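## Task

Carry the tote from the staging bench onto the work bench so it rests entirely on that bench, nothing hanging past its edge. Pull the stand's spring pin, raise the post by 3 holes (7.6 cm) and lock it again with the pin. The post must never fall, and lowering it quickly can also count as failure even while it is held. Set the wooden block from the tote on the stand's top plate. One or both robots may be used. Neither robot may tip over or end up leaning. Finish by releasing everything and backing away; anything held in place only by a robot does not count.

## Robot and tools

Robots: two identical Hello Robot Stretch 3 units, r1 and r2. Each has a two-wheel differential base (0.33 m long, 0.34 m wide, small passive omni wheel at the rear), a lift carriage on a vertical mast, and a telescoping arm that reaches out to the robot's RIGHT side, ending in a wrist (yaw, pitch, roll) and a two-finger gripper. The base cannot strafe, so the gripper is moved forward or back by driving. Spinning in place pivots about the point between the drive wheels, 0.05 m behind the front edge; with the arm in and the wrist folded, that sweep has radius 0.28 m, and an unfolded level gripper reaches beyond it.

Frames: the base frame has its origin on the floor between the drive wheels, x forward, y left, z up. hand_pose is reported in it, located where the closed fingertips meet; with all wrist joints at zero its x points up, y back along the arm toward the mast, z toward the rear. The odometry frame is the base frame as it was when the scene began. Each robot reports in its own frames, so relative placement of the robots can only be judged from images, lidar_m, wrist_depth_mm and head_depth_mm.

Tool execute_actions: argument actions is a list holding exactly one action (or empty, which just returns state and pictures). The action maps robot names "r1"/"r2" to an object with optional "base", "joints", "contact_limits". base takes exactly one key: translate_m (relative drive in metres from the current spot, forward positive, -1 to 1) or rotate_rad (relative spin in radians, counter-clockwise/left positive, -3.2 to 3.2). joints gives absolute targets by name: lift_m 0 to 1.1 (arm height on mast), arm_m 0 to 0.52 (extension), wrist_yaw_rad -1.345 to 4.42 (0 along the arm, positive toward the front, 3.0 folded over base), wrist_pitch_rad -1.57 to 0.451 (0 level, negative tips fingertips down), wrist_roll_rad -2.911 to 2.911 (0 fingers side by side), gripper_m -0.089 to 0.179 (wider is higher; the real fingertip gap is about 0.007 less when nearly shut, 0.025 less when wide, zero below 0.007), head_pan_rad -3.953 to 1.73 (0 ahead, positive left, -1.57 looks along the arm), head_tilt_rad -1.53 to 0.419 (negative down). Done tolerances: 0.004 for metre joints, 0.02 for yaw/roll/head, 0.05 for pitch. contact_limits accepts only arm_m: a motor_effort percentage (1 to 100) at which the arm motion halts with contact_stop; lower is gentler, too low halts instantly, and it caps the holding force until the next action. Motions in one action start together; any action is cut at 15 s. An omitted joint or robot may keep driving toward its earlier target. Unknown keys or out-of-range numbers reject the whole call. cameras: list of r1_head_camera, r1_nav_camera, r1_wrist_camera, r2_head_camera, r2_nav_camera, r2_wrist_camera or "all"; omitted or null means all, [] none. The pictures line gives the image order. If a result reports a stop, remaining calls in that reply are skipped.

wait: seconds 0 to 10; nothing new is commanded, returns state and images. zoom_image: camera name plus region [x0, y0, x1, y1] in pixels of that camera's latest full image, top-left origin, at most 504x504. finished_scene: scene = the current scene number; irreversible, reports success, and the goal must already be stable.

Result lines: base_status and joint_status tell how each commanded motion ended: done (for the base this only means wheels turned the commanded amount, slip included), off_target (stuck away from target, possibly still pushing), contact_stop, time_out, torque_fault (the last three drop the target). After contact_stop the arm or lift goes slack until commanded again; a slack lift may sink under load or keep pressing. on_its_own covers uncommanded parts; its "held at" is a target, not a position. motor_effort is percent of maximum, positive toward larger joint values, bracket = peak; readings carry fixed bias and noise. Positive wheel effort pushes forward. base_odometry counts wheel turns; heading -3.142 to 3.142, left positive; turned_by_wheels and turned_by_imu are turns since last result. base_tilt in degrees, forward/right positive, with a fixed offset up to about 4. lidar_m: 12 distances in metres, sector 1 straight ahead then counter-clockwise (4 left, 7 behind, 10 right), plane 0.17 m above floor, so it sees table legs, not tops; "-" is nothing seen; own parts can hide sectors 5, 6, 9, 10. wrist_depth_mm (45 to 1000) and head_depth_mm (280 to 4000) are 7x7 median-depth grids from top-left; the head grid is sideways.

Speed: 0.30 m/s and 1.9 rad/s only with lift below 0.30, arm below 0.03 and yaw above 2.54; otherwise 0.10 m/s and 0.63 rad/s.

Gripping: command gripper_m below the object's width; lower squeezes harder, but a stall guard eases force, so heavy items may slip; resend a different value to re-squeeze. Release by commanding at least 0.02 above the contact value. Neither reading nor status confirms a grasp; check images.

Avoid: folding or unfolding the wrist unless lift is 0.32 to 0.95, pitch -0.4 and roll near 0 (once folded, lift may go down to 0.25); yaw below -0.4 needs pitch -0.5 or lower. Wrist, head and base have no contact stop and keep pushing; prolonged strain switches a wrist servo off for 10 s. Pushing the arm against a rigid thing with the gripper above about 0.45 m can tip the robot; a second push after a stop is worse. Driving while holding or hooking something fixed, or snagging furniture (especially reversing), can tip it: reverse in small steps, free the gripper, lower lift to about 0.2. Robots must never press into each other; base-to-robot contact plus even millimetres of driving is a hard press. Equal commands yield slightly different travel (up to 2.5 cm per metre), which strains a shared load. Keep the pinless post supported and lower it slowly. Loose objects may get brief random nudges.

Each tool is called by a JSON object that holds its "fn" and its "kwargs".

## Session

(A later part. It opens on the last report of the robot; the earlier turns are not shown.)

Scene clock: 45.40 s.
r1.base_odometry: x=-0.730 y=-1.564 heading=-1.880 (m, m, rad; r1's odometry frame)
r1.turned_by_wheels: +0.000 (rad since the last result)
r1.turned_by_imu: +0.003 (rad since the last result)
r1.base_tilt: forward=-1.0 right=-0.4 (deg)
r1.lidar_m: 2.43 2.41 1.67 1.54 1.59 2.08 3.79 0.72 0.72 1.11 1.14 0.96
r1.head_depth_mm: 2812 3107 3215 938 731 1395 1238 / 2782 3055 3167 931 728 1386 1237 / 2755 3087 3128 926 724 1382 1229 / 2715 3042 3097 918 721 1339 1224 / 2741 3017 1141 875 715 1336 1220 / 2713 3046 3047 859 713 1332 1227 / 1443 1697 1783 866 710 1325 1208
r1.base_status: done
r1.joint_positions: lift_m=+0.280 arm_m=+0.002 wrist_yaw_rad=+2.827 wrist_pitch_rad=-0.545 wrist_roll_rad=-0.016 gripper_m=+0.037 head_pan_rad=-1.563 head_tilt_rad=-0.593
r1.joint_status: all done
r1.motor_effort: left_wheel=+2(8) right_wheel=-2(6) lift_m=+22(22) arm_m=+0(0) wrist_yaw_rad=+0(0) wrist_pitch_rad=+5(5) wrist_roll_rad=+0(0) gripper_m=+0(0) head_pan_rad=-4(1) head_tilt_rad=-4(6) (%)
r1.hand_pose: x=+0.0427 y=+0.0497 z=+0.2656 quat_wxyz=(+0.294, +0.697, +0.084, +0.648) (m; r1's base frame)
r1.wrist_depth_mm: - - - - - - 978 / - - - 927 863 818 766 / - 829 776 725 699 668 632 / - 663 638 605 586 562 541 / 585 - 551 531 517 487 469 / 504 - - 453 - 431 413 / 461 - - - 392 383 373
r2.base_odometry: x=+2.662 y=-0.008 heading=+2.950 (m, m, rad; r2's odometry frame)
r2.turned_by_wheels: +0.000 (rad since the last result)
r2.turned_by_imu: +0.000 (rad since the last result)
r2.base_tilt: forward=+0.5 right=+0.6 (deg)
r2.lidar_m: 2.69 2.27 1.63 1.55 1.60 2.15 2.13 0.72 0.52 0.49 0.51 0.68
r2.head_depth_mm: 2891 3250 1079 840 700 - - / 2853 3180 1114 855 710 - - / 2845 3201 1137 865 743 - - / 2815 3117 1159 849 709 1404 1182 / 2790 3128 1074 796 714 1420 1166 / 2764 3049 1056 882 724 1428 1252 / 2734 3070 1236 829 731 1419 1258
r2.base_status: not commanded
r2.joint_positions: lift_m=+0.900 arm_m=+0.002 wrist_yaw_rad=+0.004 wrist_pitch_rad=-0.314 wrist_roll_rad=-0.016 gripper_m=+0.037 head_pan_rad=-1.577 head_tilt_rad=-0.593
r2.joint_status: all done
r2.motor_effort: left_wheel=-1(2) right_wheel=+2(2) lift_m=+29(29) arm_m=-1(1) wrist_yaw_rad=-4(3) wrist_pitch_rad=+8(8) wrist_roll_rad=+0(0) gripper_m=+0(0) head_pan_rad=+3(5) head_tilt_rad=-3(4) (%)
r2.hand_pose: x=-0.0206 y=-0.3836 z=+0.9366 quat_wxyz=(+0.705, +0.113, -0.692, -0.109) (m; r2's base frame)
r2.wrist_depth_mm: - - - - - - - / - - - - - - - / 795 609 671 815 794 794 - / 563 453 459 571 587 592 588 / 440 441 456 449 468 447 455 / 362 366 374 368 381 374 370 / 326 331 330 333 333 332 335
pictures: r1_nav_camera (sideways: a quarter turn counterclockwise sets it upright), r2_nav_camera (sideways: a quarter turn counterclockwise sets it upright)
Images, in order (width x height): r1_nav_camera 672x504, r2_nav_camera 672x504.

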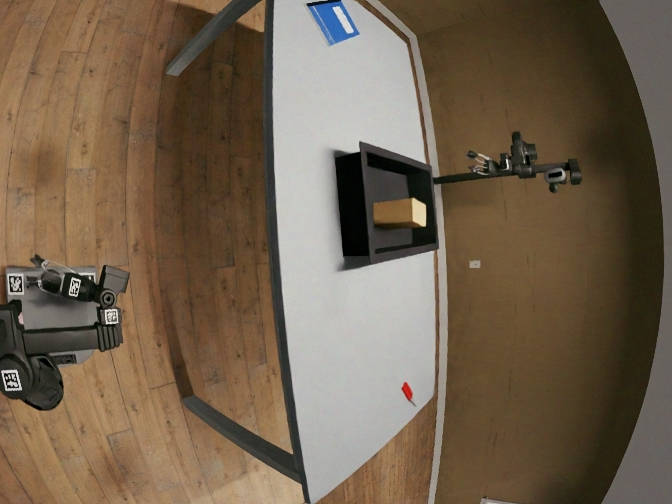

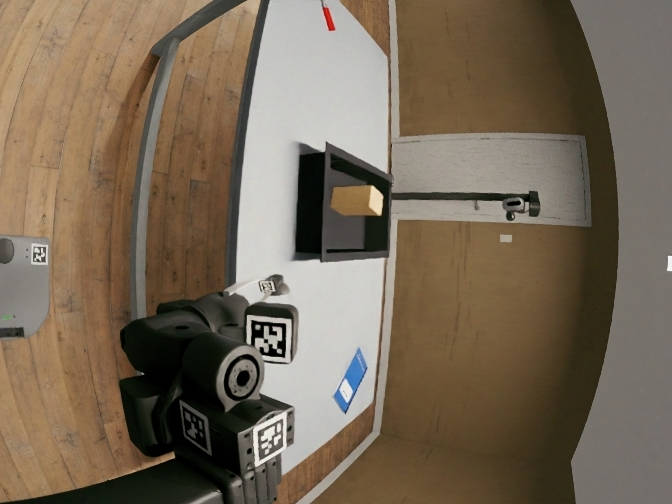

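{"fn": "execute_actions", "kwargs": {"actions": [{"r2":{"base":{"translate_m":0.2},"joints":{"wrist_pitch_rad":-1.45,"gripper_m":0.1}},"r1":{"base":{"translate_m":0.2},"joints":{"lift_m":0.93,"wrist_pitch_rad":-0.4}}}], "cameras": []}}

{"fn": "execute_actions", "kwargs": {"actions": [{"r1":{"joints":{"wrist_yaw_rad":0}}}], "cameras": []}}

{"fn": "execute_actions", "kwargs": {"actions": [{"r1":{"joints":{"lift_m":1.1,"wrist_pitch_rad":-1.45,"gripper_m":0.15,"arm_m":0.5}}}], "cameras": ["r1_nav_camera","r2_nav_camera","r1_wrist_camera"]}}

Scene clock: 52.37 s.
r1.base_odometry: x=-0.790 y=-1.754 heading=-1.880 (m, m, rad; r1's odometry frame)
r1.turned_by_wheels: +0.000 (rad since the last result)
r1.turned_by_imu: +0.002 (rad since the last result)
r1.base_tilt: forward=-0.9 right=-0.4 (deg)
r1.lidar_m: 2.23 2.27 1.68 1.58 1.59 2.11 2.56 0.87 1.17 1.10 1.12 0.78
r1.head_depth_mm: 2790 3108 3182 937 754 - - / 2746 3096 3152 931 729 - - / 2751 3023 3114 854 724 - - / 2707 2999 3132 857 721 - - / 1450 2964 1792 878 717 - - / 2692 2990 3072 905 713 620 1168 / 2682 2966 3023 904 711 632 1213
r1.base_status: done
r1.joint_positions: lift_m=+0.930 arm_m=+0.002 wrist_yaw_rad=+2.827 wrist_pitch_rad=-0.420 wrist_roll_rad=-0.016 gripper_m=+0.037 head_pan_rad=-1.563 head_tilt_rad=-0.593
r1.joint_status: all done
r1.motor_effort: left_wheel=+1(8) right_wheel=-1(7) lift_m=+32(34) arm_m=-1(1) wrist_yaw_rad=+0(0) wrist_pitch_rad=+6(7) wrist_roll_rad=+0(0) gripper_m=+0(0) head_pan_rad=-4(4) head_tilt_rad=-4(5) (%)
r1.hand_pose: x=+0.0480 y=+0.0662 z=+0.9419 quat_wxyz=(+0.254, +0.701, +0.040, +0.666) (m; r1's base frame)
r1.wrist_depth_mm: - - - - - - - / - - - - - - - / - - - - - - - / - - - - - - - / - - - - - - - / - - - - - - - / - - - - - - -
r2.base_odometry: x=+2.466 y=+0.030 heading=+2.950 (m, m, rad; r2's odometry frame)
r2.turned_by_wheels: +0.000 (rad since the last result)
r2.turned_by_imu: -0.001 (rad since the last result)
r2.base_tilt: forward=+0.4 right=+0.6 (deg)
r2.lidar_m: 2.48 2.29 1.63 1.56 1.61 2.16 2.33 0.71 0.51 0.49 0.50 0.67
r2.head_depth_mm: 2869 3211 1103 840 687 - - / 2850 3168 1117 787 690 1471 - / 2828 3176 1056 784 698 1468 - / 1433 3122 1046 791 707 1409 1165 / 2767 3087 1087 838 715 1419 1242 / 2755 3054 1211 905 723 1401 1248 / 2746 3065 1236 918 735 1418 1262
r2.base_status: done
r2.joint_positions: lift_m=+0.900 arm_m=+0.002 wrist_yaw_rad=+0.003 wrist_pitch_rad=-1.446 wrist_roll_rad=-0.016 gripper_m=+0.100 head_pan_rad=-1.577 head_tilt_rad=-0.593
r2.joint_status: all done
r2.motor_effort: left_wheel=-1(3) right_wheel=+1(6) lift_m=+29(29) arm_m=+0(0) wrist_yaw_rad=-3(4) wrist_pitch_rad=-1(10) wrist_roll_rad=+1(0) gripper_m=+0(82) head_pan_rad=+2(3) head_tilt_rad=-3(4) (%)
r2.hand_pose: x=-0.0216 y=-0.1552 z=+0.7813 quat_wxyz=(+0.535, +0.473, -0.525, -0.464) (m; r2's base frame)
r2.wrist_depth_mm: 794 792 815 812 797 921 869 / 937 955 962 968 965 943 961 / 961 966 970 978 999 956 932 / 958 961 - 973 987 966 964 / 997 961 971 - - 945 998 / - - 992 - - 989 956 / - - - - - 992 -
pictures: none
No camera images: the call's "cameras" was empty. Leave "cameras" out to get every camera's image.

Scene clock: 54.77 s.
r1.base_odometry: x=-0.790 y=-1.754 heading=-1.880 (m, m, rad; r1's odometry frame)
r1.turned_by_wheels: +0.000 (rad since the last result)
r1.turned_by_imu: +0.001 (rad since the last result)
r1.base_tilt: forward=-0.9 right=-0.3 (deg)
r1.lidar_m: 2.23 2.28 1.68 1.58 1.59 2.11 2.57 0.87 1.17 1.10 1.12 0.78
r1.head_depth_mm: 2798 3116 3177 937 755 - - / 2774 3084 3150 933 728 - - / 2747 3055 3129 853 764 - - / 2680 2981 3124 860 755 - 1198 / 1449 2969 1796 876 717 1337 1223 / 2676 2976 3076 906 714 638 1220 / 2693 2974 3014 904 709 633 1212
r1.base_status: not commanded
r1.joint_positions: lift_m=+0.930 arm_m=+0.002 wrist_yaw_rad=+0.003 wrist_pitch_rad=-0.420 wrist_roll_rad=-0.016 gripper_m=+0.037 head_pan_rad=-1.563 head_tilt_rad=-0.593
r1.joint_status: all done
r1.motor_effort: left_wheel=+2(2) right_wheel=-1(2) lift_m=+32(32) arm_m=+0(0) wrist_yaw_rad=-3(3) wrist_pitch_rad=+6(6) wrist_roll_rad=+0(0) gripper_m=+0(0) head_pan_rad=-2(4) head_tilt_rad=-4(4) (%)
r1.hand_pose: x=-0.0209 y=-0.3710 z=+0.9419 quat_wxyz=(+0.697, +0.150, -0.686, -0.146) (m; r1's base frame)
r1.wrist_depth_mm: - - - - - - - / - - - 754 881 813 734 / 865 813 709 637 582 607 579 / 650 612 528 434 455 486 467 / 509 489 459 453 439 406 392 / 424 407 395 370 - 352 339 / 363 347 334 322 318 317 981
r2.base_odometry: x=+2.466 y=+0.030 heading=+2.950 (m, m, rad; r2's odometry frame)
r2.turned_by_wheels: +0.000 (rad since the last result)
r2.turned_by_imu: +0.000 (rad since the last result)
r2.base_tilt: forward=+0.5 right=+0.6 (deg)
r2.lidar_m: 2.48 2.28 1.63 1.56 1.61 2.15 2.34 0.71 0.51 0.49 0.50 0.67
r2.head_depth_mm: 2867 3198 1101 839 685 - - / 2854 3199 1115 788 689 1478 - / 2835 3176 1047 784 697 1452 - / 1424 3095 1044 792 708 1401 1162 / 2803 3097 1088 838 713 1419 1238 / 2748 3026 1211 904 723 1399 1253 / 2739 3085 1239 921 732 1410 1263
r2.base_status: not commanded
r2.joint_positions: lift_m=+0.900 arm_m=+0.002 wrist_yaw_rad=+0.003 wrist_pitch_rad=-1.446 wrist_roll_rad=-0.016 gripper_m=+0.100 head_pan_rad=-1.577 head_tilt_rad=-0.593
r2.joint_status: not commanded
r2.motor_effort: left_wheel=-1(1) right_wheel=+1(1) lift_m=+29(29) arm_m=+0(0) wrist_yaw_rad=-3(3) wrist_pitch_rad=-1(2) wrist_roll_rad=+1(0) gripper_m=+0(0) head_pan_rad=+3(3) head_tilt_rad=-4(4) (%)
r2.hand_pose: x=-0.0216 y=-0.1552 z=+0.7813 quat_wxyz=(+0.535, +0.473, -0.525, -0.464) (m; r2's base frame)
r2.wrist_depth_mm: 818 816 813 807 839 920 867 / 953 946 941 955 958 939 956 / 952 998 972 972 970 956 973 / 951 - 952 960 954 962 958 / - 988 971 - - 982 986 / 983 - - 950 970 994 984 / 992 - 999 - 989 - 998
pictures: none
No camera images: the call's "cameras" was empty. Leave "cameras" out to get every camera's image.

Scene clock: 59.60 s.
r1.base_odometry: x=-0.790 y=-1.754 heading=-1.880 (m, m, rad; r1's odometry frame)
r1.turned_by_wheels: +0.000 (rad since the last result)
r1.turned_by_imu: +0.001 (rad since the last result)
r1.base_tilt: forward=-0.8 right=-0.4 (deg)
r1.lidar_m: 2.23 2.28 1.68 1.58 1.59 2.11 2.57 0.87 1.16 1.10 1.12 0.78
r1.head_depth_mm: 2821 3119 3209 936 730 1351 1241 / 2792 3052 3156 931 727 1347 1230 / - 3073 3179 855 724 1348 1229 / 2638 1361 3128 855 722 1345 1222 / 1451 2966 2439 875 718 1335 1224 / 2671 2961 3067 904 713 636 1223 / 2657 2966 3020 901 712 633 1208
r1.base_status: not commanded
r1.joint_positions: lift_m=+1.100 arm_m=+0.500 wrist_yaw_rad=+0.001 wrist_pitch_rad=-1.448 wrist_roll_rad=-0.016 gripper_m=+0.150 head_pan_rad=-1.563 head_tilt_rad=-0.593
r1.joint_status: all done
r1.motor_effort: left_wheel=+1(1) right_wheel=-1(1) lift_m=+32(32) arm_m=+4(7) wrist_yaw_rad=-1(4) wrist_pitch_rad=-1(5) wrist_roll_rad=+0(0) gripper_m=+0(93) head_pan_rad=-2(3) head_tilt_rad=-5(3) (%)
r1.hand_pose: x=-0.0216 y=-0.6522 z=+0.9812 quat_wxyz=(+0.534, +0.472, -0.525, -0.465) (m; r1's base frame)
r1.wrist_depth_mm: 382 329 370 252 336 368 370 / 384 330 375 273 370 371 369 / 382 382 377 374 372 370 370 / 387 385 379 375 377 374 376 / 391 387 368 378 317 291 375 / 388 392 298 383 380 384 - / 397 - 387 389 386 383 385
r2.base_odometry: x=+2.466 y=+0.030 heading=+2.950 (m, m, rad; r2's odometry frame)
r2.turned_by_wheels: +0.000 (rad since the last result)
r2.turned_by_imu: +0.000 (rad since the last result)
r2.base_tilt: forward=+0.5 right=+0.5 (deg)
r2.lidar_m: 2.48 2.28 1.63 1.56 1.61 2.15 2.33 0.71 0.51 0.49 0.50 0.68
r2.head_depth_mm: 2880 3235 1099 842 684 - - / 2848 3203 1114 787 690 1471 - / 2829 3158 1051 786 697 1451 - / 859 3082 1049 788 708 1400 1161 / 2796 3098 1085 838 715 1420 1240 / 2754 3064 1213 903 724 1395 1255 / 2746 3101 1233 919 732 1406 1261
r2.base_status: not commanded
r2.joint_positions: lift_m=+0.900 arm_m=+0.002 wrist_yaw_rad=+0.003 wrist_pitch_rad=-1.446 wrist_roll_rad=-0.016 gripper_m=+0.100 head_pan_rad=-1.577 head_tilt_rad=-0.593
r2.joint_status: not commanded
r2.motor_effort: left_wheel=-1(1) right_wheel=+1(1) lift_m=+29(29) arm_m=+0(0) wrist_yaw_rad=-3(3) wrist_pitch_rad=-2(1) wrist_roll_rad=+0(1) gripper_m=+0(0) head_pan_rad=+2(2) head_tilt_rad=-4(4) (%)
r2.hand_pose: x=-0.0216 y=-0.1552 z=+0.7813 quat_wxyz=(+0.535, +0.473, -0.525, -0.464) (m; r2's base frame)
r2.wrist_depth_mm: 787 804 801 818 829 913 883 / 934 937 952 953 930 968 929 / 960 959 976 961 973 965 953 / 994 - 956 946 977 993 983 / 983 952 965 - - 976 952 / - 968 - - 969 959 995 / - - - 996 - - -
pictures: r1_nav_camera (sideways: a quarter turn counterclockwise sets it upright), r1_wrist_camera, r2_nav_camera (sideways: a quarter turn counterclockwise sets it upright)
Images, in order (width x height): r1_nav_camera 672x504, r1_wrist_camera 644x364, r2_nav_camera 672x504.

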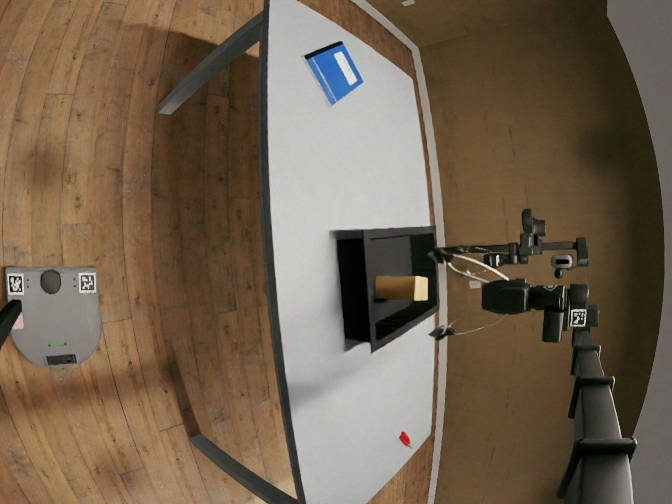

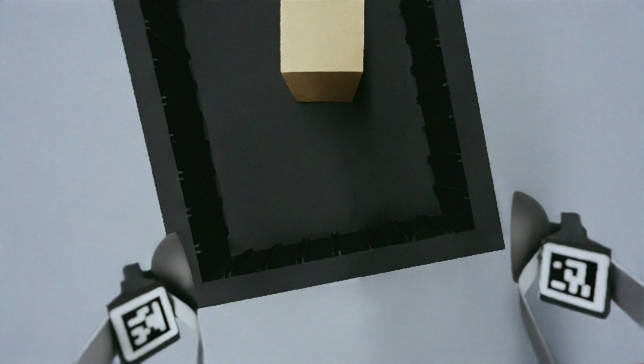

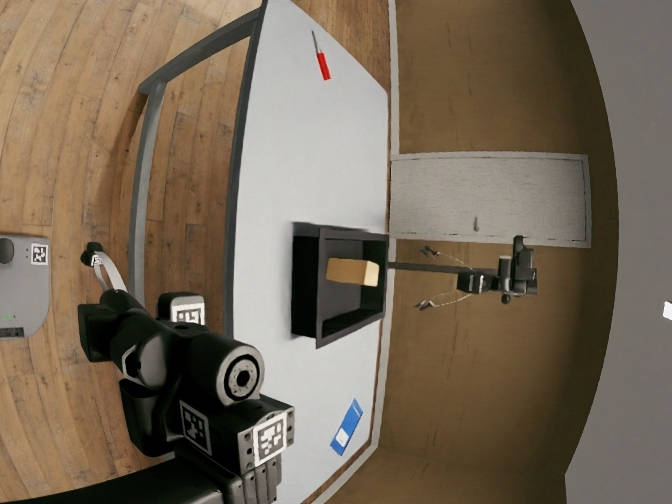

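{"fn": "execute_actions", "kwargs": {"actions": [{"r1":{"joints":{"wrist_pitch_rad":-0.7,"arm_m":0.52,"lift_m":1.0}}}], "cameras": ["r1_wrist_camera","r2_nav_camera"]}}

Scene clock: 61.50 s.
r1.base_odometry: x=-0.790 y=-1.754 heading=-1.880 (m, m, rad; r1's odometry frame)
r1.turned_by_wheels: +0.000 (rad since the last result)
r1.turned_by_imu: +0.000 (rad since the last result)
r1.base_tilt: forward=-0.9 right=-0.3 (deg)
r1.lidar_m: 2.23 2.27 1.68 1.58 1.59 2.11 2.57 0.87 1.16 1.10 1.12 0.78
r1.head_depth_mm: 2778 - 1233 936 732 1360 1242 / 2768 3188 3145 932 728 1357 1239 / 2729 - 1221 852 725 1348 1226 / 2677 1394 1062 857 721 1343 1230 / 1452 2955 1637 877 716 1338 1226 / 2702 2987 3043 906 712 637 1215 / 2668 2989 3019 902 709 633 1212
r1.base_status: not commanded
r1.joint_positions: lift_m=+1.000 arm_m=+0.520 wrist_yaw_rad=+0.001 wrist_pitch_rad=-0.717 wrist_roll_rad=-0.016 gripper_m=+0.150 head_pan_rad=-1.563 head_tilt_rad=-0.593
r1.joint_status: all done
r1.motor_effort: left_wheel=+1(1) right_wheel=-1(2) lift_m=+22(26) arm_m=+4(4) wrist_yaw_rad=-1(0) wrist_pitch_rad=+5(4) wrist_roll_rad=+0(0) gripper_m=+0(0) head_pan_rad=-3(3) head_tilt_rad=-4(4) (%)
r1.hand_pose: x=-0.0215 y=-0.8419 z=+0.9523 quat_wxyz=(+0.667, +0.251, -0.656, -0.246) (m; r1's base frame)
r1.wrist_depth_mm: - - - - - - - / - - - - - 525 512 / - - 521 502 477 461 444 / 480 463 346 362 355 409 398 / 429 407 385 386 363 355 361 / 385 380 355 349 338 257 - / 346 - 323 210 207 245 299
r2.base_odometry: x=+2.466 y=+0.030 heading=+2.950 (m, m, rad; r2's odometry frame)
r2.turned_by_wheels: +0.000 (rad since the last result)
r2.turned_by_imu: +0.000 (rad since the last result)
r2.base_tilt: forward=+0.5 right=+0.5 (deg)
r2.lidar_m: 2.48 2.28 1.63 1.56 1.61 2.15 2.33 0.71 0.51 0.49 0.50 0.67
r2.head_depth_mm: 2871 3220 1100 841 686 - - / 2823 3204 1116 788 689 1480 - / 2850 3164 1049 786 697 1453 - / 1457 831 1048 789 707 1399 1163 / 817 3098 1080 838 714 1419 1243 / 2755 3086 1214 907 725 1397 1254 / 2747 3044 1233 921 732 1412 1265
r2.base_status: not commanded
r2.joint_positions: lift_m=+0.900 arm_m=+0.002 wrist_yaw_rad=+0.003 wrist_pitch_rad=-1.446 wrist_roll_rad=-0.016 gripper_m=+0.100 head_pan_rad=-1.577 head_tilt_rad=-0.593
r2.joint_status: not commanded
r2.motor_effort: left_wheel=-1(1) right_wheel=+2(1) lift_m=+29(29) arm_m=+0(0) wrist_yaw_rad=-3(3) wrist_pitch_rad=-1(1) wrist_roll_rad=+0(0) gripper_m=+0(0) head_pan_rad=+2(3) head_tilt_rad=-4(4) (%)
r2.hand_pose: x=-0.0216 y=-0.1552 z=+0.7813 quat_wxyz=(+0.535, +0.473, -0.525, -0.464) (m; r2's base frame)
r2.wrist_depth_mm: 827 801 794 806 817 928 872 / 940 1000 935 967 954 934 961 / 950 957 959 964 945 940 942 / 973 944 961 951 951 994 976 / 978 - 993 - - - 999 / - 990 969 - - - 979 / 962 - - - 979 - 998
pictures: r1_wrist_camera, r2_nav_camera (sideways: a quarter turn counterclockwise sets it upright)
Images, in order (width x height): r1_wrist_camera 644x364, r2_nav_camera 672x504.

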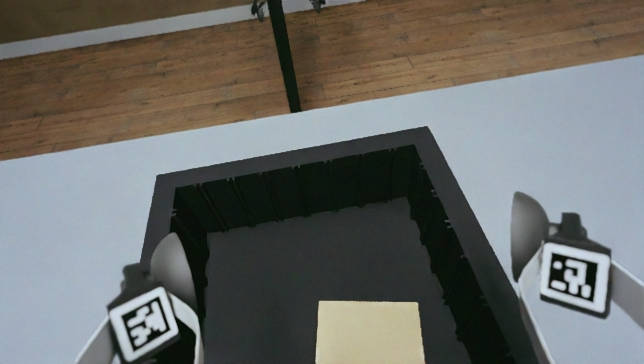

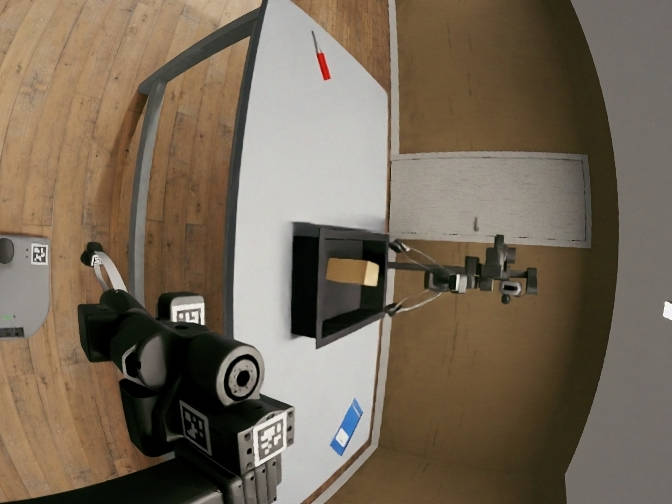

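Slightly past probably; retract a bit and lower.

{"fn": "execute_actions", "kwargs": {"actions": [{"r1":{"joints":{"arm_m":0.47,"lift_m":0.9,"gripper_m":0.13}}}], "cameras": ["r1_wrist_camera","r2_nav_camera"]}}

Scene clock: 63.30 s.
r1.base_odometry: x=-0.790 y=-1.754 heading=-1.880 (m, m, rad; r1's odometry frame)
r1.turned_by_wheels: +0.000 (rad since the last result)
r1.turned_by_imu: +0.000 (rad since the last result)
r1.base_tilt: forward=-1.0 right=-0.4 (deg)
r1.lidar_m: 2.23 2.27 1.68 1.58 1.59 2.11 2.57 0.87 1.17 1.10 1.12 0.78
r1.head_depth_mm: 2786 3108 3305 - - 1353 1244 / 2749 3079 - 864 728 1359 1230 / 2744 3002 - 847 725 1349 1230 / 2678 2956 3117 862 721 1344 1224 / 1449 2967 1809 875 718 1335 1219 / 2712 2992 3048 906 714 635 1217 / 2682 2956 3000 902 710 632 1214
r1.base_status: not commanded
r1.joint_positions: lift_m=+0.900 arm_m=+0.470 wrist_yaw_rad=+0.001 wrist_pitch_rad=-0.717 wrist_roll_rad=-0.016 gripper_m=+0.130 head_pan_rad=-1.563 head_tilt_rad=-0.593
r1.joint_status: all done
r1.motor_effort: left_wheel=+1(1) right_wheel=-1(1) lift_m=+22(23) arm_m=-5(7) wrist_yaw_rad=+0(0) wrist_pitch_rad=+5(5) wrist_roll_rad=+0(0) gripper_m=+0(81) head_pan_rad=-2(3) head_tilt_rad=-4(4) (%)
r1.hand_pose: x=-0.0215 y=-0.7927 z=+0.8525 quat_wxyz=(+0.668, +0.250, -0.657, -0.246) (m; r1's base frame)
r1.wrist_depth_mm: - - - 305 301 433 414 / 466 298 310 321 315 360 357 / 392 265 344 171 270 217 311 / 334 254 314 150 150 196 275 / 195 241 281 133 133 247 164 / 171 206 251 125 122 230 146 / 162 196 228 182 180 209 152
r2.base_odometry: x=+2.466 y=+0.030 heading=+2.950 (m, m, rad; r2's odometry frame)
r2.turned_by_wheels: +0.000 (rad since the last result)
r2.turned_by_imu: +0.000 (rad since the last result)
r2.base_tilt: forward=+0.6 right=+0.6 (deg)
r2.lidar_m: 2.49 2.29 1.63 1.56 1.61 2.15 2.33 0.71 0.51 0.49 0.50 0.67
r2.head_depth_mm: 2835 3179 1099 842 686 - - / 2849 3171 1111 787 689 1481 - / 2830 3149 1043 785 698 1456 - / 2760 914 916 790 706 1399 1161 / 1408 3086 1078 838 714 1416 1243 / 2781 3093 1208 907 722 1404 1249 / 2719 3064 1233 919 733 1404 1262
r2.base_status: not commanded
r2.joint_positions: lift_m=+0.900 arm_m=+0.002 wrist_yaw_rad=+0.003 wrist_pitch_rad=-1.446 wrist_roll_rad=-0.016 gripper_m=+0.100 head_pan_rad=-1.577 head_tilt_rad=-0.593
r2.joint_status: not commanded
r2.motor_effort: left_wheel=-1(1) right_wheel=+1(1) lift_m=+29(29) arm_m=-1(1) wrist_yaw_rad=-3(3) wrist_pitch_rad=-2(1) wrist_roll_rad=+0(1) gripper_m=+0(0) head_pan_rad=+2(1) head_tilt_rad=-4(4) (%)
r2.hand_pose: x=-0.0216 y=-0.1552 z=+0.7813 quat_wxyz=(+0.535, +0.473, -0.525, -0.464) (m; r2's base frame)
r2.wrist_depth_mm: 801 808 808 820 819 952 868 / 959 961 950 970 927 954 928 / 1000 961 965 952 - 963 968 / 967 978 980 957 966 928 998 / - 996 - - - 973 979 / 995 999 989 998 988 998 - / 996 - - - - - -
pictures: r1_wrist_camera, r2_nav_camera (sideways: a quarter turn counterclockwise sets it upright)
Images, in order (width x height): r1_wrist_camera 644x364, r2_nav_camera 672x504.

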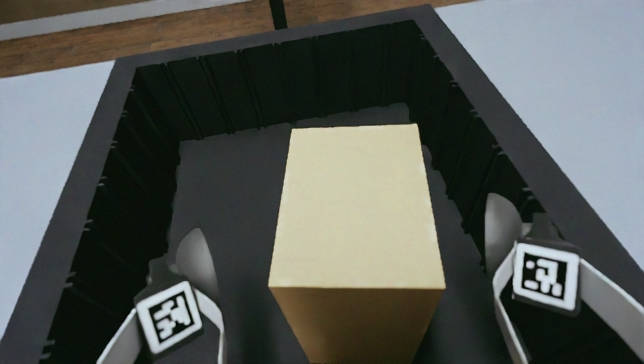

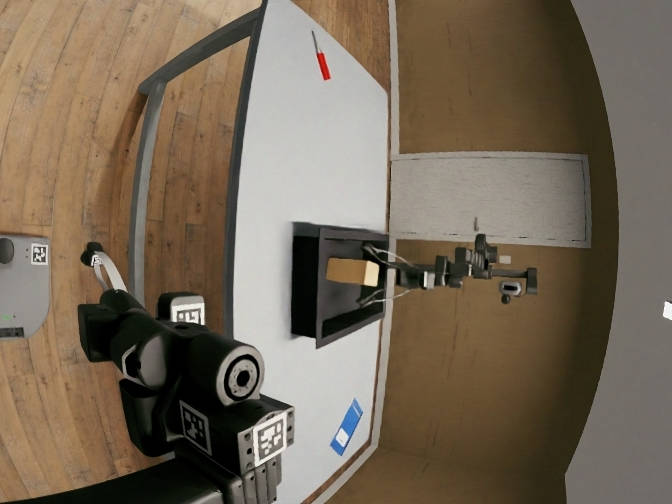

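{"fn": "execute_actions", "kwargs": {"actions": [{"r1":{"joints":{"arm_m":0.49,"lift_m":0.885}}}], "cameras": []}}

{"fn": "execute_actions", "kwargs": {"actions": [{"r1":{"joints":{"gripper_m":-0.02}},"r2":{"joints":{"lift_m":1.05,"wrist_pitch_rad":-0.8}}}], "cameras": []}}

{"fn": "execute_actions", "kwargs": {"actions": [{"r1":{"joints":{"lift_m":1.1}}}], "cameras": []}}

{"fn": "execute_actions", "kwargs": {"actions": [{"r1":{"joints":{"arm_m":0.0}},"r2":{"joints":{"arm_m":0.3}}}], "cameras": ["r1_wrist_camera","r2_wrist_camera","r1_nav_camera"]}}

Scene clock: 64.53 s.
r1.base_odometry: x=-0.790 y=-1.754 heading=-1.880 (m, m, rad; r1's odometry frame)
r1.turned_by_wheels: +0.000 (rad since the last result)
r1.turned_by_imu: +0.000 (rad since the last result)
r1.base_tilt: forward=-0.8 right=-0.3 (deg)
r1.lidar_m: 2.23 2.28 1.68 1.58 1.59 2.10 2.56 0.87 1.17 1.10 1.12 0.78
r1.head_depth_mm: 2777 3124 3211 - - 1375 1229 / 2760 3058 3296 832 726 1350 1237 / 2760 2993 - 838 724 1346 1232 / 2718 3017 3183 867 721 1338 1223 / 1451 2970 1800 874 718 1342 1220 / 2710 2991 3062 905 714 637 1219 / 2683 2944 3016 901 710 634 1216
r1.base_status: not commanded
r1.joint_positions: lift_m=+0.885 arm_m=+0.490 wrist_yaw_rad=+0.001 wrist_pitch_rad=-0.717 wrist_roll_rad=-0.016 gripper_m=+0.130 head_pan_rad=-1.563 head_tilt_rad=-0.593
r1.joint_status: all done
r1.motor_effort: left_wheel=+1(2) right_wheel=-1(1) lift_m=+22(22) arm_m=+4(3) wrist_yaw_rad=+0(1) wrist_pitch_rad=+5(5) wrist_roll_rad=+0(0) gripper_m=+0(0) head_pan_rad=-2(3) head_tilt_rad=-5(4) (%)
r1.hand_pose: x=-0.0215 y=-0.8120 z=+0.8375 quat_wxyz=(+0.668, +0.250, -0.657, -0.246) (m; r1's base frame)
r1.wrist_depth_mm: - - - 279 274 407 390 / 439 273 285 300 298 228 337 / 356 273 322 322 244 191 295 / 197 257 294 130 127 190 167 / 179 241 263 116 112 233 145 / 172 208 233 104 102 214 133 / 164 196 212 101 97 195 154
r2.base_odometry: x=+2.466 y=+0.030 heading=+2.950 (m, m, rad; r2's odometry frame)
r2.turned_by_wheels: +0.000 (rad since the last result)
r2.turned_by_imu: +0.000 (rad since the last result)
r2.base_tilt: forward=+0.5 right=+0.6 (deg)
r2.lidar_m: 2.48 2.28 1.63 1.56 1.60 2.15 2.33 0.71 0.51 0.49 0.50 0.68
r2.head_depth_mm: 2833 3178 1096 841 685 - - / 2866 3191 1113 786 690 1475 - / 2865 3131 1048 784 698 1456 - / 2762 912 914 790 705 1406 1166 / 1424 3076 1084 838 715 1412 1244 / 2789 3087 1210 901 724 1413 1249 / 2751 3050 1234 915 732 1417 1263
r2.base_status: not commanded
r2.joint_positions: lift_m=+0.900 arm_m=+0.002 wrist_yaw_rad=+0.003 wrist_pitch_rad=-1.446 wrist_roll_rad=-0.016 gripper_m=+0.100 head_pan_rad=-1.577 head_tilt_rad=-0.593
r2.joint_status: not commanded
r2.motor_effort: left_wheel=-1(1) right_wheel=+2(1) lift_m=+29(29) arm_m=+0(0) wrist_yaw_rad=-4(3) wrist_pitch_rad=-2(1) wrist_roll_rad=+0(1) gripper_m=+0(0) head_pan_rad=+3(3) head_tilt_rad=-4(4) (%)
r2.hand_pose: x=-0.0216 y=-0.1552 z=+0.7813 quat_wxyz=(+0.535, +0.473, -0.525, -0.464) (m; r2's base frame)
r2.wrist_depth_mm: 801 797 817 806 817 923 888 / 960 945 959 959 953 938 970 / 949 991 938 957 950 919 960 / 969 988 970 - 948 989 993 / 959 970 986 - - - 969 / - 988 989 - 987 - 1000 / 989 - - - 972 - 999
pictures: none
No camera images: the call's "cameras" was empty. Leave "cameras" out to get every camera's image.

Scene clock: 66.73 s.
r1.base_odometry: x=-0.790 y=-1.754 heading=-1.880 (m, m, rad; r1's odometry frame)
r1.turned_by_wheels: +0.000 (rad since the last result)
r1.turned_by_imu: +0.001 (rad since the last result)
r1.base_tilt: forward=-0.8 right=-0.5 (deg)
r1.lidar_m: 2.23 2.28 1.69 1.58 1.58 2.11 2.57 0.87 1.16 1.10 1.12 0.78
r1.head_depth_mm: 2760 3111 3214 - - 1373 1227 / 2764 3079 3267 837 728 1352 1235 / 2732 3040 - 845 724 1350 1232 / 1330 3032 3167 860 722 1342 1226 / 2672 2963 1793 874 716 1337 1222 / 2700 2976 3059 903 714 637 1219 / 2659 2967 3056 901 709 632 1210
r1.base_status: not commanded
r1.joint_positions: lift_m=+0.885 arm_m=+0.490 wrist_yaw_rad=+0.001 wrist_pitch_rad=-0.717 wrist_roll_rad=-0.016 gripper_m=-0.018 head_pan_rad=-1.563 head_tilt_rad=-0.593
r1.joint_status: all done
r1.motor_effort: left_wheel=+1(1) right_wheel=-1(2) lift_m=+22(22) arm_m=+3(5) wrist_yaw_rad=+0(0) wrist_pitch_rad=+5(5) wrist_roll_rad=+0(0) gripper_m=-44(100) head_pan_rad=-3(2) head_tilt_rad=-4(4) (%)
r1.hand_pose: x=-0.0215 y=-0.8120 z=+0.8375 quat_wxyz=(+0.668, +0.250, -0.657, -0.246) (m; r1's base frame)
r1.wrist_depth_mm: - - - 278 273 412 391 / 439 272 286 301 298 227 334 / 359 273 321 322 245 193 294 / 198 259 295 130 127 190 167 / 179 247 265 116 113 178 145 / 172 224 106 105 102 - 136 / 164 203 209 105 97 197 148
r2.base_odometry: x=+2.466 y=+0.030 heading=+2.950 (m, m, rad; r2's odometry frame)
r2.turned_by_wheels: +0.000 (rad since the last result)
r2.turned_by_imu: +0.000 (rad since the last result)
r2.base_tilt: forward=+0.6 right=+0.6 (deg)
r2.lidar_m: 2.48 2.28 1.63 1.56 1.60 2.16 2.34 0.71 0.51 0.49 0.50 0.68
r2.head_depth_mm: 2841 3136 - - - - - / 2860 3135 - - - - - / 2843 3118 - - - - 1152 / 2721 908 905 788 729 1408 1161 / 1431 3066 1084 839 718 1420 1238 / 2761 3090 1210 905 724 1393 1248 / 2731 3054 1235 921 733 1413 1265
r2.base_status: not commanded
r2.joint_positions: lift_m=+1.050 arm_m=+0.002 wrist_yaw_rad=+0.003 wrist_pitch_rad=-0.813 wrist_roll_rad=-0.016 gripper_m=+0.100 head_pan_rad=-1.577 head_tilt_rad=-0.593
r2.joint_status: all done
r2.motor_effort: left_wheel=-1(1) right_wheel=+2(1) lift_m=+29(29) arm_m=+0(1) wrist_yaw_rad=-4(4) wrist_pitch_rad=+7(4) wrist_roll_rad=+0(1) gripper_m=+0(0) head_pan_rad=+2(2) head_tilt_rad=-4(4) (%)
r2.hand_pose: x=-0.0211 y=-0.3059 z=+0.9858 quat_wxyz=(+0.655, +0.283, -0.643, -0.277) (m; r2's base frame)
r2.wrist_depth_mm: 643 638 626 620 621 644 652 / 569 558 547 499 539 565 586 / 502 497 497 498 506 501 503 / 449 448 453 450 449 446 454 / - - - - - - - / - - - - - - - / - - - - - - -
pictures: none
No camera images: the call's "cameras" was empty. Leave "cameras" out to get every camera's image.

Scene clock: 69.53 s.
r1.base_odometry: x=-0.790 y=-1.754 heading=-1.880 (m, m, rad; r1's odometry frame)
r1.turned_by_wheels: +0.000 (rad since the last result)
r1.turned_by_imu: +0.001 (rad since the last result)
r1.base_tilt: forward=-0.9 right=-0.4 (deg)
r1.lidar_m: 2.23 2.28 1.69 1.58 1.58 2.12 2.56 0.87 1.17 1.10 1.12 0.78
r1.head_depth_mm: 2824 3071 3178 937 729 1356 1239 / 2767 3090 3156 931 726 1353 1234 / - 3011 1220 851 724 1346 1227 / 1229 2866 1049 917 718 1339 1225 / 2656 2957 1803 875 717 1337 1224 / 2684 2992 3036 903 713 636 1219 / 2669 2989 3026 902 710 633 1212
r1.base_status: not commanded
r1.joint_positions: lift_m=+1.100 arm_m=+0.490 wrist_yaw_rad=+0.001 wrist_pitch_rad=-0.730 wrist_roll_rad=-0.016 gripper_m=-0.002 head_pan_rad=-1.563 head_tilt_rad=-0.593
r1.joint_status: all done
r1.on_its_own: gripper_m is held at -0.004, not at your -0.020, by its stall guard, which is still easing
r1.motor_effort: left_wheel=+2(1) right_wheel=-1(2) lift_m=+34(36) arm_m=+4(4) wrist_yaw_rad=-1(1) wrist_pitch_rad=+9(9) wrist_roll_rad=+0(0) gripper_m=-37(44) head_pan_rad=-4(3) head_tilt_rad=-4(4) (%)
r1.hand_pose: x=-0.0215 y=-0.8095 z=+1.0495 quat_wxyz=(+0.666, +0.255, -0.655, -0.251) (m; r1's base frame)
r1.wrist_depth_mm: - - - - - - - / - - - - - - - / - - - - 604 589 567 / - 591 573 437 442 527 507 / 540 533 466 131 126 476 455 / 487 475 281 108 105 - 420 / 439 433 349 104 98 389 385
r2.base_odometry: x=+2.466 y=+0.030 heading=+2.950 (m, m, rad; r2's odometry frame)
r2.turned_by_wheels: +0.000 (rad since the last result)
r2.turned_by_imu: +0.000 (rad since the last result)
r2.base_tilt: forward=+0.4 right=+0.5 (deg)
r2.lidar_m: 2.48 2.29 1.63 1.56 1.61 2.15 2.33 0.71 0.51 0.49 0.50 0.67
r2.head_depth_mm: 2865 3156 - - - - - / 2844 3126 - - - - - / 2828 3064 - - - - 1152 / 778 775 1061 787 728 1409 1164 / 2798 3070 1093 839 716 1422 1242 / 2757 3072 1212 905 723 1390 1249 / 2729 3060 1243 917 732 1412 1258
r2.base_status: not commanded
r2.joint_positions: lift_m=+1.050 arm_m=+0.002 wrist_yaw_rad=+0.003 wrist_pitch_rad=-0.813 wrist_roll_rad=-0.016 gripper_m=+0.100 head_pan_rad=-1.577 head_tilt_rad=-0.593
r2.joint_status: not commanded
r2.motor_effort: left_wheel=-1(1) right_wheel=+2(1) lift_m=+29(29) arm_m=+0(0) wrist_yaw_rad=-4(3) wrist_pitch_rad=+7(7) wrist_roll_rad=+0(0) gripper_m=+0(0) head_pan_rad=+2(1) head_tilt_rad=-4(4) (%)
r2.hand_pose: x=-0.0211 y=-0.3059 z=+0.9858 quat_wxyz=(+0.655, +0.283, -0.643, -0.277) (m; r2's base frame)
r2.wrist_depth_mm: 636 647 625 639 611 661 651 / 559 566 553 491 535 561 566 / 501 506 503 501 505 509 507 / 448 445 447 451 451 452 453 / - - - - - - - / - - - - - - - / - - - - - - -
pictures: none
No camera images: the call's "cameras" was empty. Leave "cameras" out to get every camera's image.

Scene clock: 74.30 s.
r1.base_odometry: x=-0.790 y=-1.754 heading=-1.880 (m, m, rad; r1's odometry frame)
r1.turned_by_wheels: +0.000 (rad since the last result)
r1.turned_by_imu: +0.001 (rad since the last result)
r1.base_tilt: forward=-0.9 right=-0.4 (deg)
r1.lidar_m: 2.23 2.27 1.68 1.58 1.58 2.11 2.57 0.87 1.17 1.10 1.12 0.78
r1.head_depth_mm: - - - - - - 1244 / - - - - - - 1232 / - - - - - 1346 1229 / 1006 2989 - 956 315 326 1229 / 2680 2961 1798 911 696 1342 1223 / 2681 2980 3042 905 713 637 1215 / 2673 2932 3030 902 709 633 1212
r1.base_status: not commanded
r1.joint_positions: lift_m=+1.100 arm_m=+0.002 wrist_yaw_rad=+0.001 wrist_pitch_rad=-0.730 wrist_roll_rad=-0.016 gripper_m=+0.024 head_pan_rad=-1.563 head_tilt_rad=-0.593
r1.joint_status: all done
joint sent to its limit — the command would take r1.arm_m past its lower limit, so that joint was sent only as far as its limit.
r1.on_its_own: gripper_m is held at +0.022, not at your -0.020, by its stall guard, which is still easing
r1.motor_effort: left_wheel=+2(1) right_wheel=-1(2) lift_m=+34(34) arm_m=-4(1) wrist_yaw_rad=+0(1) wrist_pitch_rad=+9(9) wrist_roll_rad=+0(0) gripper_m=-28(37) head_pan_rad=-4(2) head_tilt_rad=-4(4) (%)
r1.hand_pose: x=-0.0215 y=-0.3220 z=+1.0495 quat_wxyz=(+0.666, +0.255, -0.655, -0.251) (m; r1's base frame)
r1.wrist_depth_mm: - - 874 765 816 784 746 / 847 792 743 732 676 675 647 / 712 686 645 631 582 591 577 / 620 597 571 538 521 528 512 / 542 534 522 132 126 479 467 / 491 485 284 109 105 - - / 462 - - 104 98 - -
r2.base_odometry: x=+2.466 y=+0.030 heading=+2.950 (m, m, rad; r2's odometry frame)
r2.turned_by_wheels: +0.000 (rad since the last result)
r2.turned_by_imu: +0.000 (rad since the last result)
r2.base_tilt: forward=+0.5 right=+0.6 (deg)
r2.lidar_m: 2.49 2.28 1.63 1.56 1.61 2.15 2.33 0.71 0.51 0.49 0.50 0.67
r2.head_depth_mm: - 3227 1096 841 697 1387 1154 / - 3306 1119 787 687 1407 1144 / - - 1035 784 697 1413 1168 / 1165 3068 1054 791 707 1404 1161 / 2835 3135 1090 840 715 1416 1243 / 2772 3107 1209 906 725 1395 1257 / 2720 3083 1236 918 731 1411 1265
r2.base_status: not commanded
r2.joint_positions: lift_m=+1.050 arm_m=+0.300 wrist_yaw_rad=+0.002 wrist_pitch_rad=-0.813 wrist_roll_rad=-0.016 gripper_m=+0.100 head_pan_rad=-1.577 head_tilt_rad=-0.593
r2.joint_status: all done
r2.motor_effort: left_wheel=-1(1) right_wheel=+1(2) lift_m=+29(29) arm_m=+6(5) wrist_yaw_rad=-2(3) wrist_pitch_rad=+7(7) wrist_roll_rad=+0(0) gripper_m=+0(0) head_pan_rad=+3(3) head_tilt_rad=-5(4) (%)
r2.hand_pose: x=-0.0213 y=-0.6032 z=+0.9859 quat_wxyz=(+0.655, +0.283, -0.644, -0.277) (m; r2's base frame)
r2.wrist_depth_mm: 643 645 612 527 637 661 656 / 555 558 532 551 541 567 559 / 496 488 480 497 472 503 492 / 440 448 423 448 425 452 455 / 403 409 405 406 404 415 410 / 371 379 364 363 364 372 373 / 340 344 344 348 347 349 345
pictures: r1_nav_camera (sideways: a quarter turn counterclockwise sets it upright), r1_wrist_camera, r2_wrist_camera
Images, in order (width x height): r1_nav_camera 672x504, r1_wrist_camera 644x364, r2_wrist_camera 644x364.

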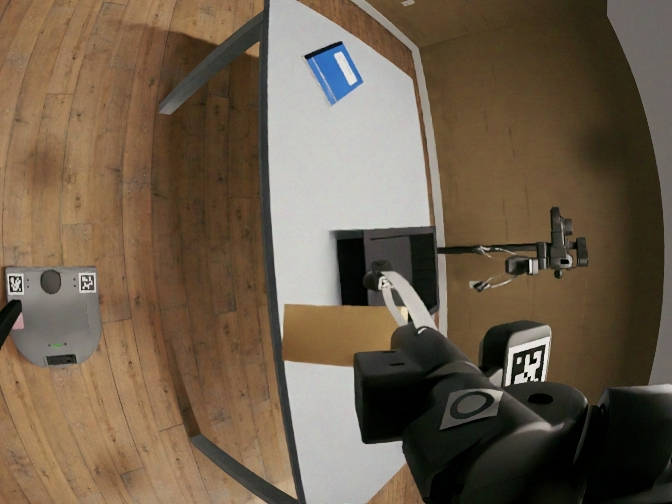

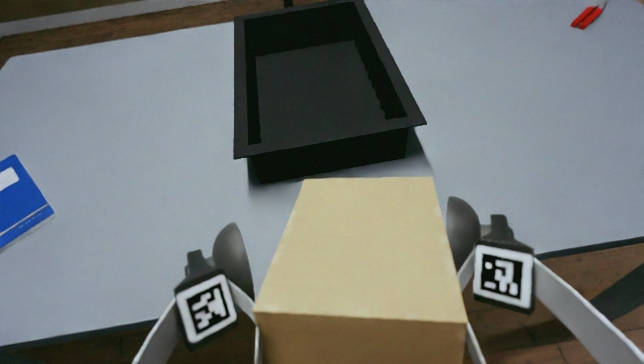

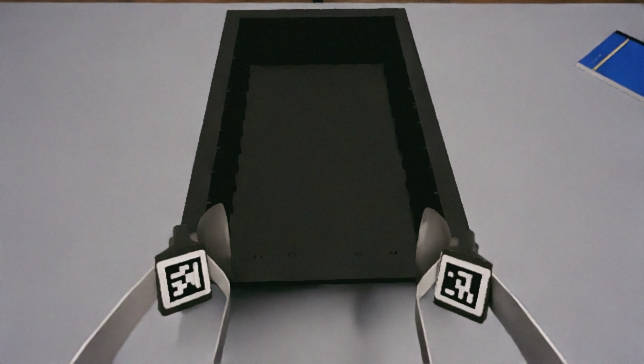

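{"fn": "execute_actions", "kwargs": {"actions": [{"r1":{"base":{"translate_m":-1.0},"joints":{"gripper_m":0.015}},"r2":{"base":{"translate_m":0.12},"joints":{"arm_m":0.5}}}], "cameras": ["r2_wrist_camera"]}}

{"fn": "execute_actions", "kwargs": {"actions": [{"r1":{"base":{"translate_m":-1.0}},"r2":{"joints":{"lift_m":0.89}}}], "cameras": ["r2_wrist_camera"]}}

Scene clock: 87.10 s.
r1.base_odometry: x=-0.487 y=-0.801 heading=-1.880 (m, m, rad; r1's odometry frame)
r1.turned_by_wheels: +0.000 (rad since the last result)
r1.turned_by_imu: +0.002 (rad since the last result)
r1.base_tilt: forward=-0.9 right=-0.2 (deg)
r1.lidar_m: 1.71 2.32 1.59 1.49 1.54 2.01 3.01 1.61 3.47 1.18 0.56 1.55
r1.head_depth_mm: - - - - - - 1238 / - - - - - - 1234 / - - - - - 1349 1229 / 2821 3080 - 2339 315 326 1222 / 2746 3084 3078 2316 1700 1431 1219 / 2752 3046 2942 2051 1636 1434 1218 / 2717 3045 1235 905 759 836 1136
r1.base_status: done
r1.joint_positions: lift_m=+1.100 arm_m=+0.002 wrist_yaw_rad=+0.001 wrist_pitch_rad=-0.730 wrist_roll_rad=-0.016 gripper_m=+0.037 head_pan_rad=-1.563 head_tilt_rad=-0.593
r1.joint_status: gripper_m off_target (ended at +0.037, target +0.015)
r1.on_its_own: gripper_m is held at +0.035, not at your +0.015, by its stall guard, which is not easing now
r1.motor_effort: left_wheel=+2(3) right_wheel=-1(7) lift_m=+34(34) arm_m=-4(4) wrist_yaw_rad=-1(1) wrist_pitch_rad=+9(9) wrist_roll_rad=+0(0) gripper_m=-23(92) head_pan_rad=-4(4) head_tilt_rad=-3(4) (%)
r1.hand_pose: x=-0.0215 y=-0.3220 z=+1.0495 quat_wxyz=(+0.666, +0.255, -0.655, -0.251) (m; r1's base frame)
r1.wrist_depth_mm: - 959 - - - - - / 824 785 - - - - - / 707 691 - - - - - / 616 597 - - - - - / 549 526 - 131 126 - - / 506 - - 109 105 - - / - - 968 105 98 - -
r2.base_odometry: x=+2.348 y=+0.053 heading=+2.950 (m, m, rad; r2's odometry frame)
r2.turned_by_wheels: +0.000 (rad since the last result)
r2.turned_by_imu: -0.002 (rad since the last result)
r2.base_tilt: forward=+0.5 right=+0.6 (deg)
r2.lidar_m: 2.37 2.29 1.64 1.56 1.61 2.15 2.45 0.71 0.51 0.48 0.50 0.67
r2.head_depth_mm: - 3222 1049 772 682 1405 1151 / 2897 3191 1045 777 688 1414 1136 / - 3164 1049 785 698 1395 1173 / 2802 3155 1088 850 707 1398 1163 / 2770 3066 1186 892 713 1413 1231 / 2767 3076 1208 903 723 1391 1253 / 2751 3058 1230 921 732 1404 1263
r2.base_status: done
r2.joint_positions: lift_m=+1.050 arm_m=+0.500 wrist_yaw_rad=+0.002 wrist_pitch_rad=-0.813 wrist_roll_rad=-0.016 gripper_m=+0.100 head_pan_rad=-1.577 head_tilt_rad=-0.593
r2.joint_status: all done
r2.motor_effort: left_wheel=-2(2) right_wheel=+1(6) lift_m=+29(29) arm_m=+6(6) wrist_yaw_rad=-1(2) wrist_pitch_rad=+6(6) wrist_roll_rad=+0(1) gripper_m=+0(0) head_pan_rad=+3(2) head_tilt_rad=-5(4) (%)
r2.hand_pose: x=-0.0213 y=-0.8032 z=+0.9859 quat_wxyz=(+0.655, +0.283, -0.644, -0.277) (m; r2's base frame)
r2.wrist_depth_mm: - - - - - - - / 559 556 556 566 551 568 555 / 485 499 503 428 423 399 496 / 444 452 447 436 446 406 451 / 402 405 415 398 404 393 402 / 372 376 366 362 370 361 304 / 342 344 347 338 342 339 275
pictures: r2_wrist_camera
Images, in order (width x height): r2_wrist_camera 644x364.

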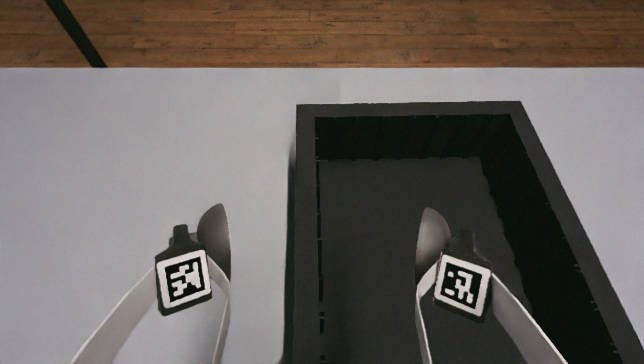

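Scene clock: 98.50 s.
r1.base_odometry: x=-0.183 y=+0.151 heading=-1.879 (m, m, rad; r1's odometry frame)
r1.turned_by_wheels: +0.000 (rad since the last result)
r1.turned_by_imu: +0.002 (rad since the last result)
r1.base_tilt: forward=-1.0 right=-0.3 (deg)
r1.lidar_m: 2.70 2.19 1.53 1.44 1.47 1.91 4.45 1.92 0.80 3.33 3.38 1.34
r1.head_depth_mm: - - - - - - 1222 / - - - - - - 1237 / - - - - - 1344 1232 / 2858 3115 - 2342 314 326 1221 / 2837 3151 3103 2312 1696 1441 1220 / 2810 3130 3073 2204 1746 1435 1215 / 2797 3099 3023 2215 1727 1430 1214
r1.base_status: done
r1.joint_positions: lift_m=+1.100 arm_m=+0.002 wrist_yaw_rad=+0.001 wrist_pitch_rad=-0.730 wrist_roll_rad=-0.016 gripper_m=+0.037 head_pan_rad=-1.563 head_tilt_rad=-0.593
r1.joint_status: not commanded
r1.on_its_own: gripper_m is held at +0.035, not at your +0.015, by its stall guard, which is not easing now
r1.motor_effort: left_wheel=+2(3) right_wheel=-2(6) lift_m=+34(34) arm_m=-4(4) wrist_yaw_rad=+0(0) wrist_pitch_rad=+9(9) wrist_roll_rad=+0(0) gripper_m=-23(23) head_pan_rad=-3(3) head_tilt_rad=-4(4) (%)
r1.hand_pose: x=-0.0215 y=-0.3220 z=+1.0495 quat_wxyz=(+0.666, +0.255, -0.655, -0.251) (m; r1's base frame)
r1.wrist_depth_mm: - - - - - 832 743 / - - - - - - 649 / - - - - - - 594 / - - - - - - - / - - - 131 126 894 - / - - - 109 105 - - / - - - 104 98 - -
r2.base_odometry: x=+2.348 y=+0.053 heading=+2.950 (m, m, rad; r2's odometry frame)
r2.turned_by_wheels: +0.000 (rad since the last result)
r2.turned_by_imu: -0.001 (rad since the last result)
r2.base_tilt: forward=+0.5 right=+0.6 (deg)
r2.lidar_m: 2.37 2.29 1.64 1.56 1.61 2.16 2.46 0.71 0.51 0.48 0.50 0.67
r2.head_depth_mm: 2883 3159 1205 - 680 1393 1149 / 2869 3135 1058 775 687 1409 1147 / 2841 3083 1043 783 698 1394 1183 / 2809 3100 1161 848 704 1413 1160 / 2773 3075 1185 891 715 1411 1245 / 2742 3105 1211 906 723 1397 1255 / 2739 3028 1236 917 733 1415 1263
r2.base_status: not commanded
r2.joint_positions: lift_m=+0.890 arm_m=+0.500 wrist_yaw_rad=+0.002 wrist_pitch_rad=-0.813 wrist_roll_rad=-0.016 gripper_m=+0.100 head_pan_rad=-1.577 head_tilt_rad=-0.593
r2.joint_status: all done
r2.motor_effort: left_wheel=-1(1) right_wheel=+0(1) lift_m=+24(25) arm_m=+6(6) wrist_yaw_rad=-2(1) wrist_pitch_rad=+6(6) wrist_roll_rad=+1(0) gripper_m=+0(0) head_pan_rad=+2(5) head_tilt_rad=-4(4) (%)
r2.hand_pose: x=-0.0213 y=-0.8033 z=+0.8262 quat_wxyz=(+0.655, +0.283, -0.644, -0.277) (m; r2's base frame)
r2.wrist_depth_mm: 363 364 364 278 292 295 271 / 324 321 319 302 317 321 271 / 283 282 285 182 285 284 273 / 256 257 256 157 257 255 250 / 232 231 233 143 231 234 232 / 213 216 211 180 211 213 212 / 196 196 197 120 196 196 197
pictures: r2_wrist_camera
Images, in order (width x height): r2_wrist_camera 644x364.

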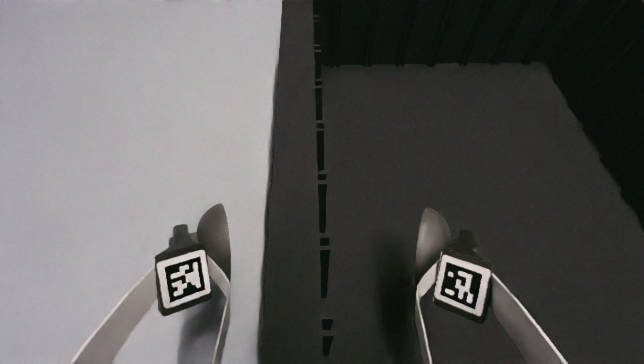

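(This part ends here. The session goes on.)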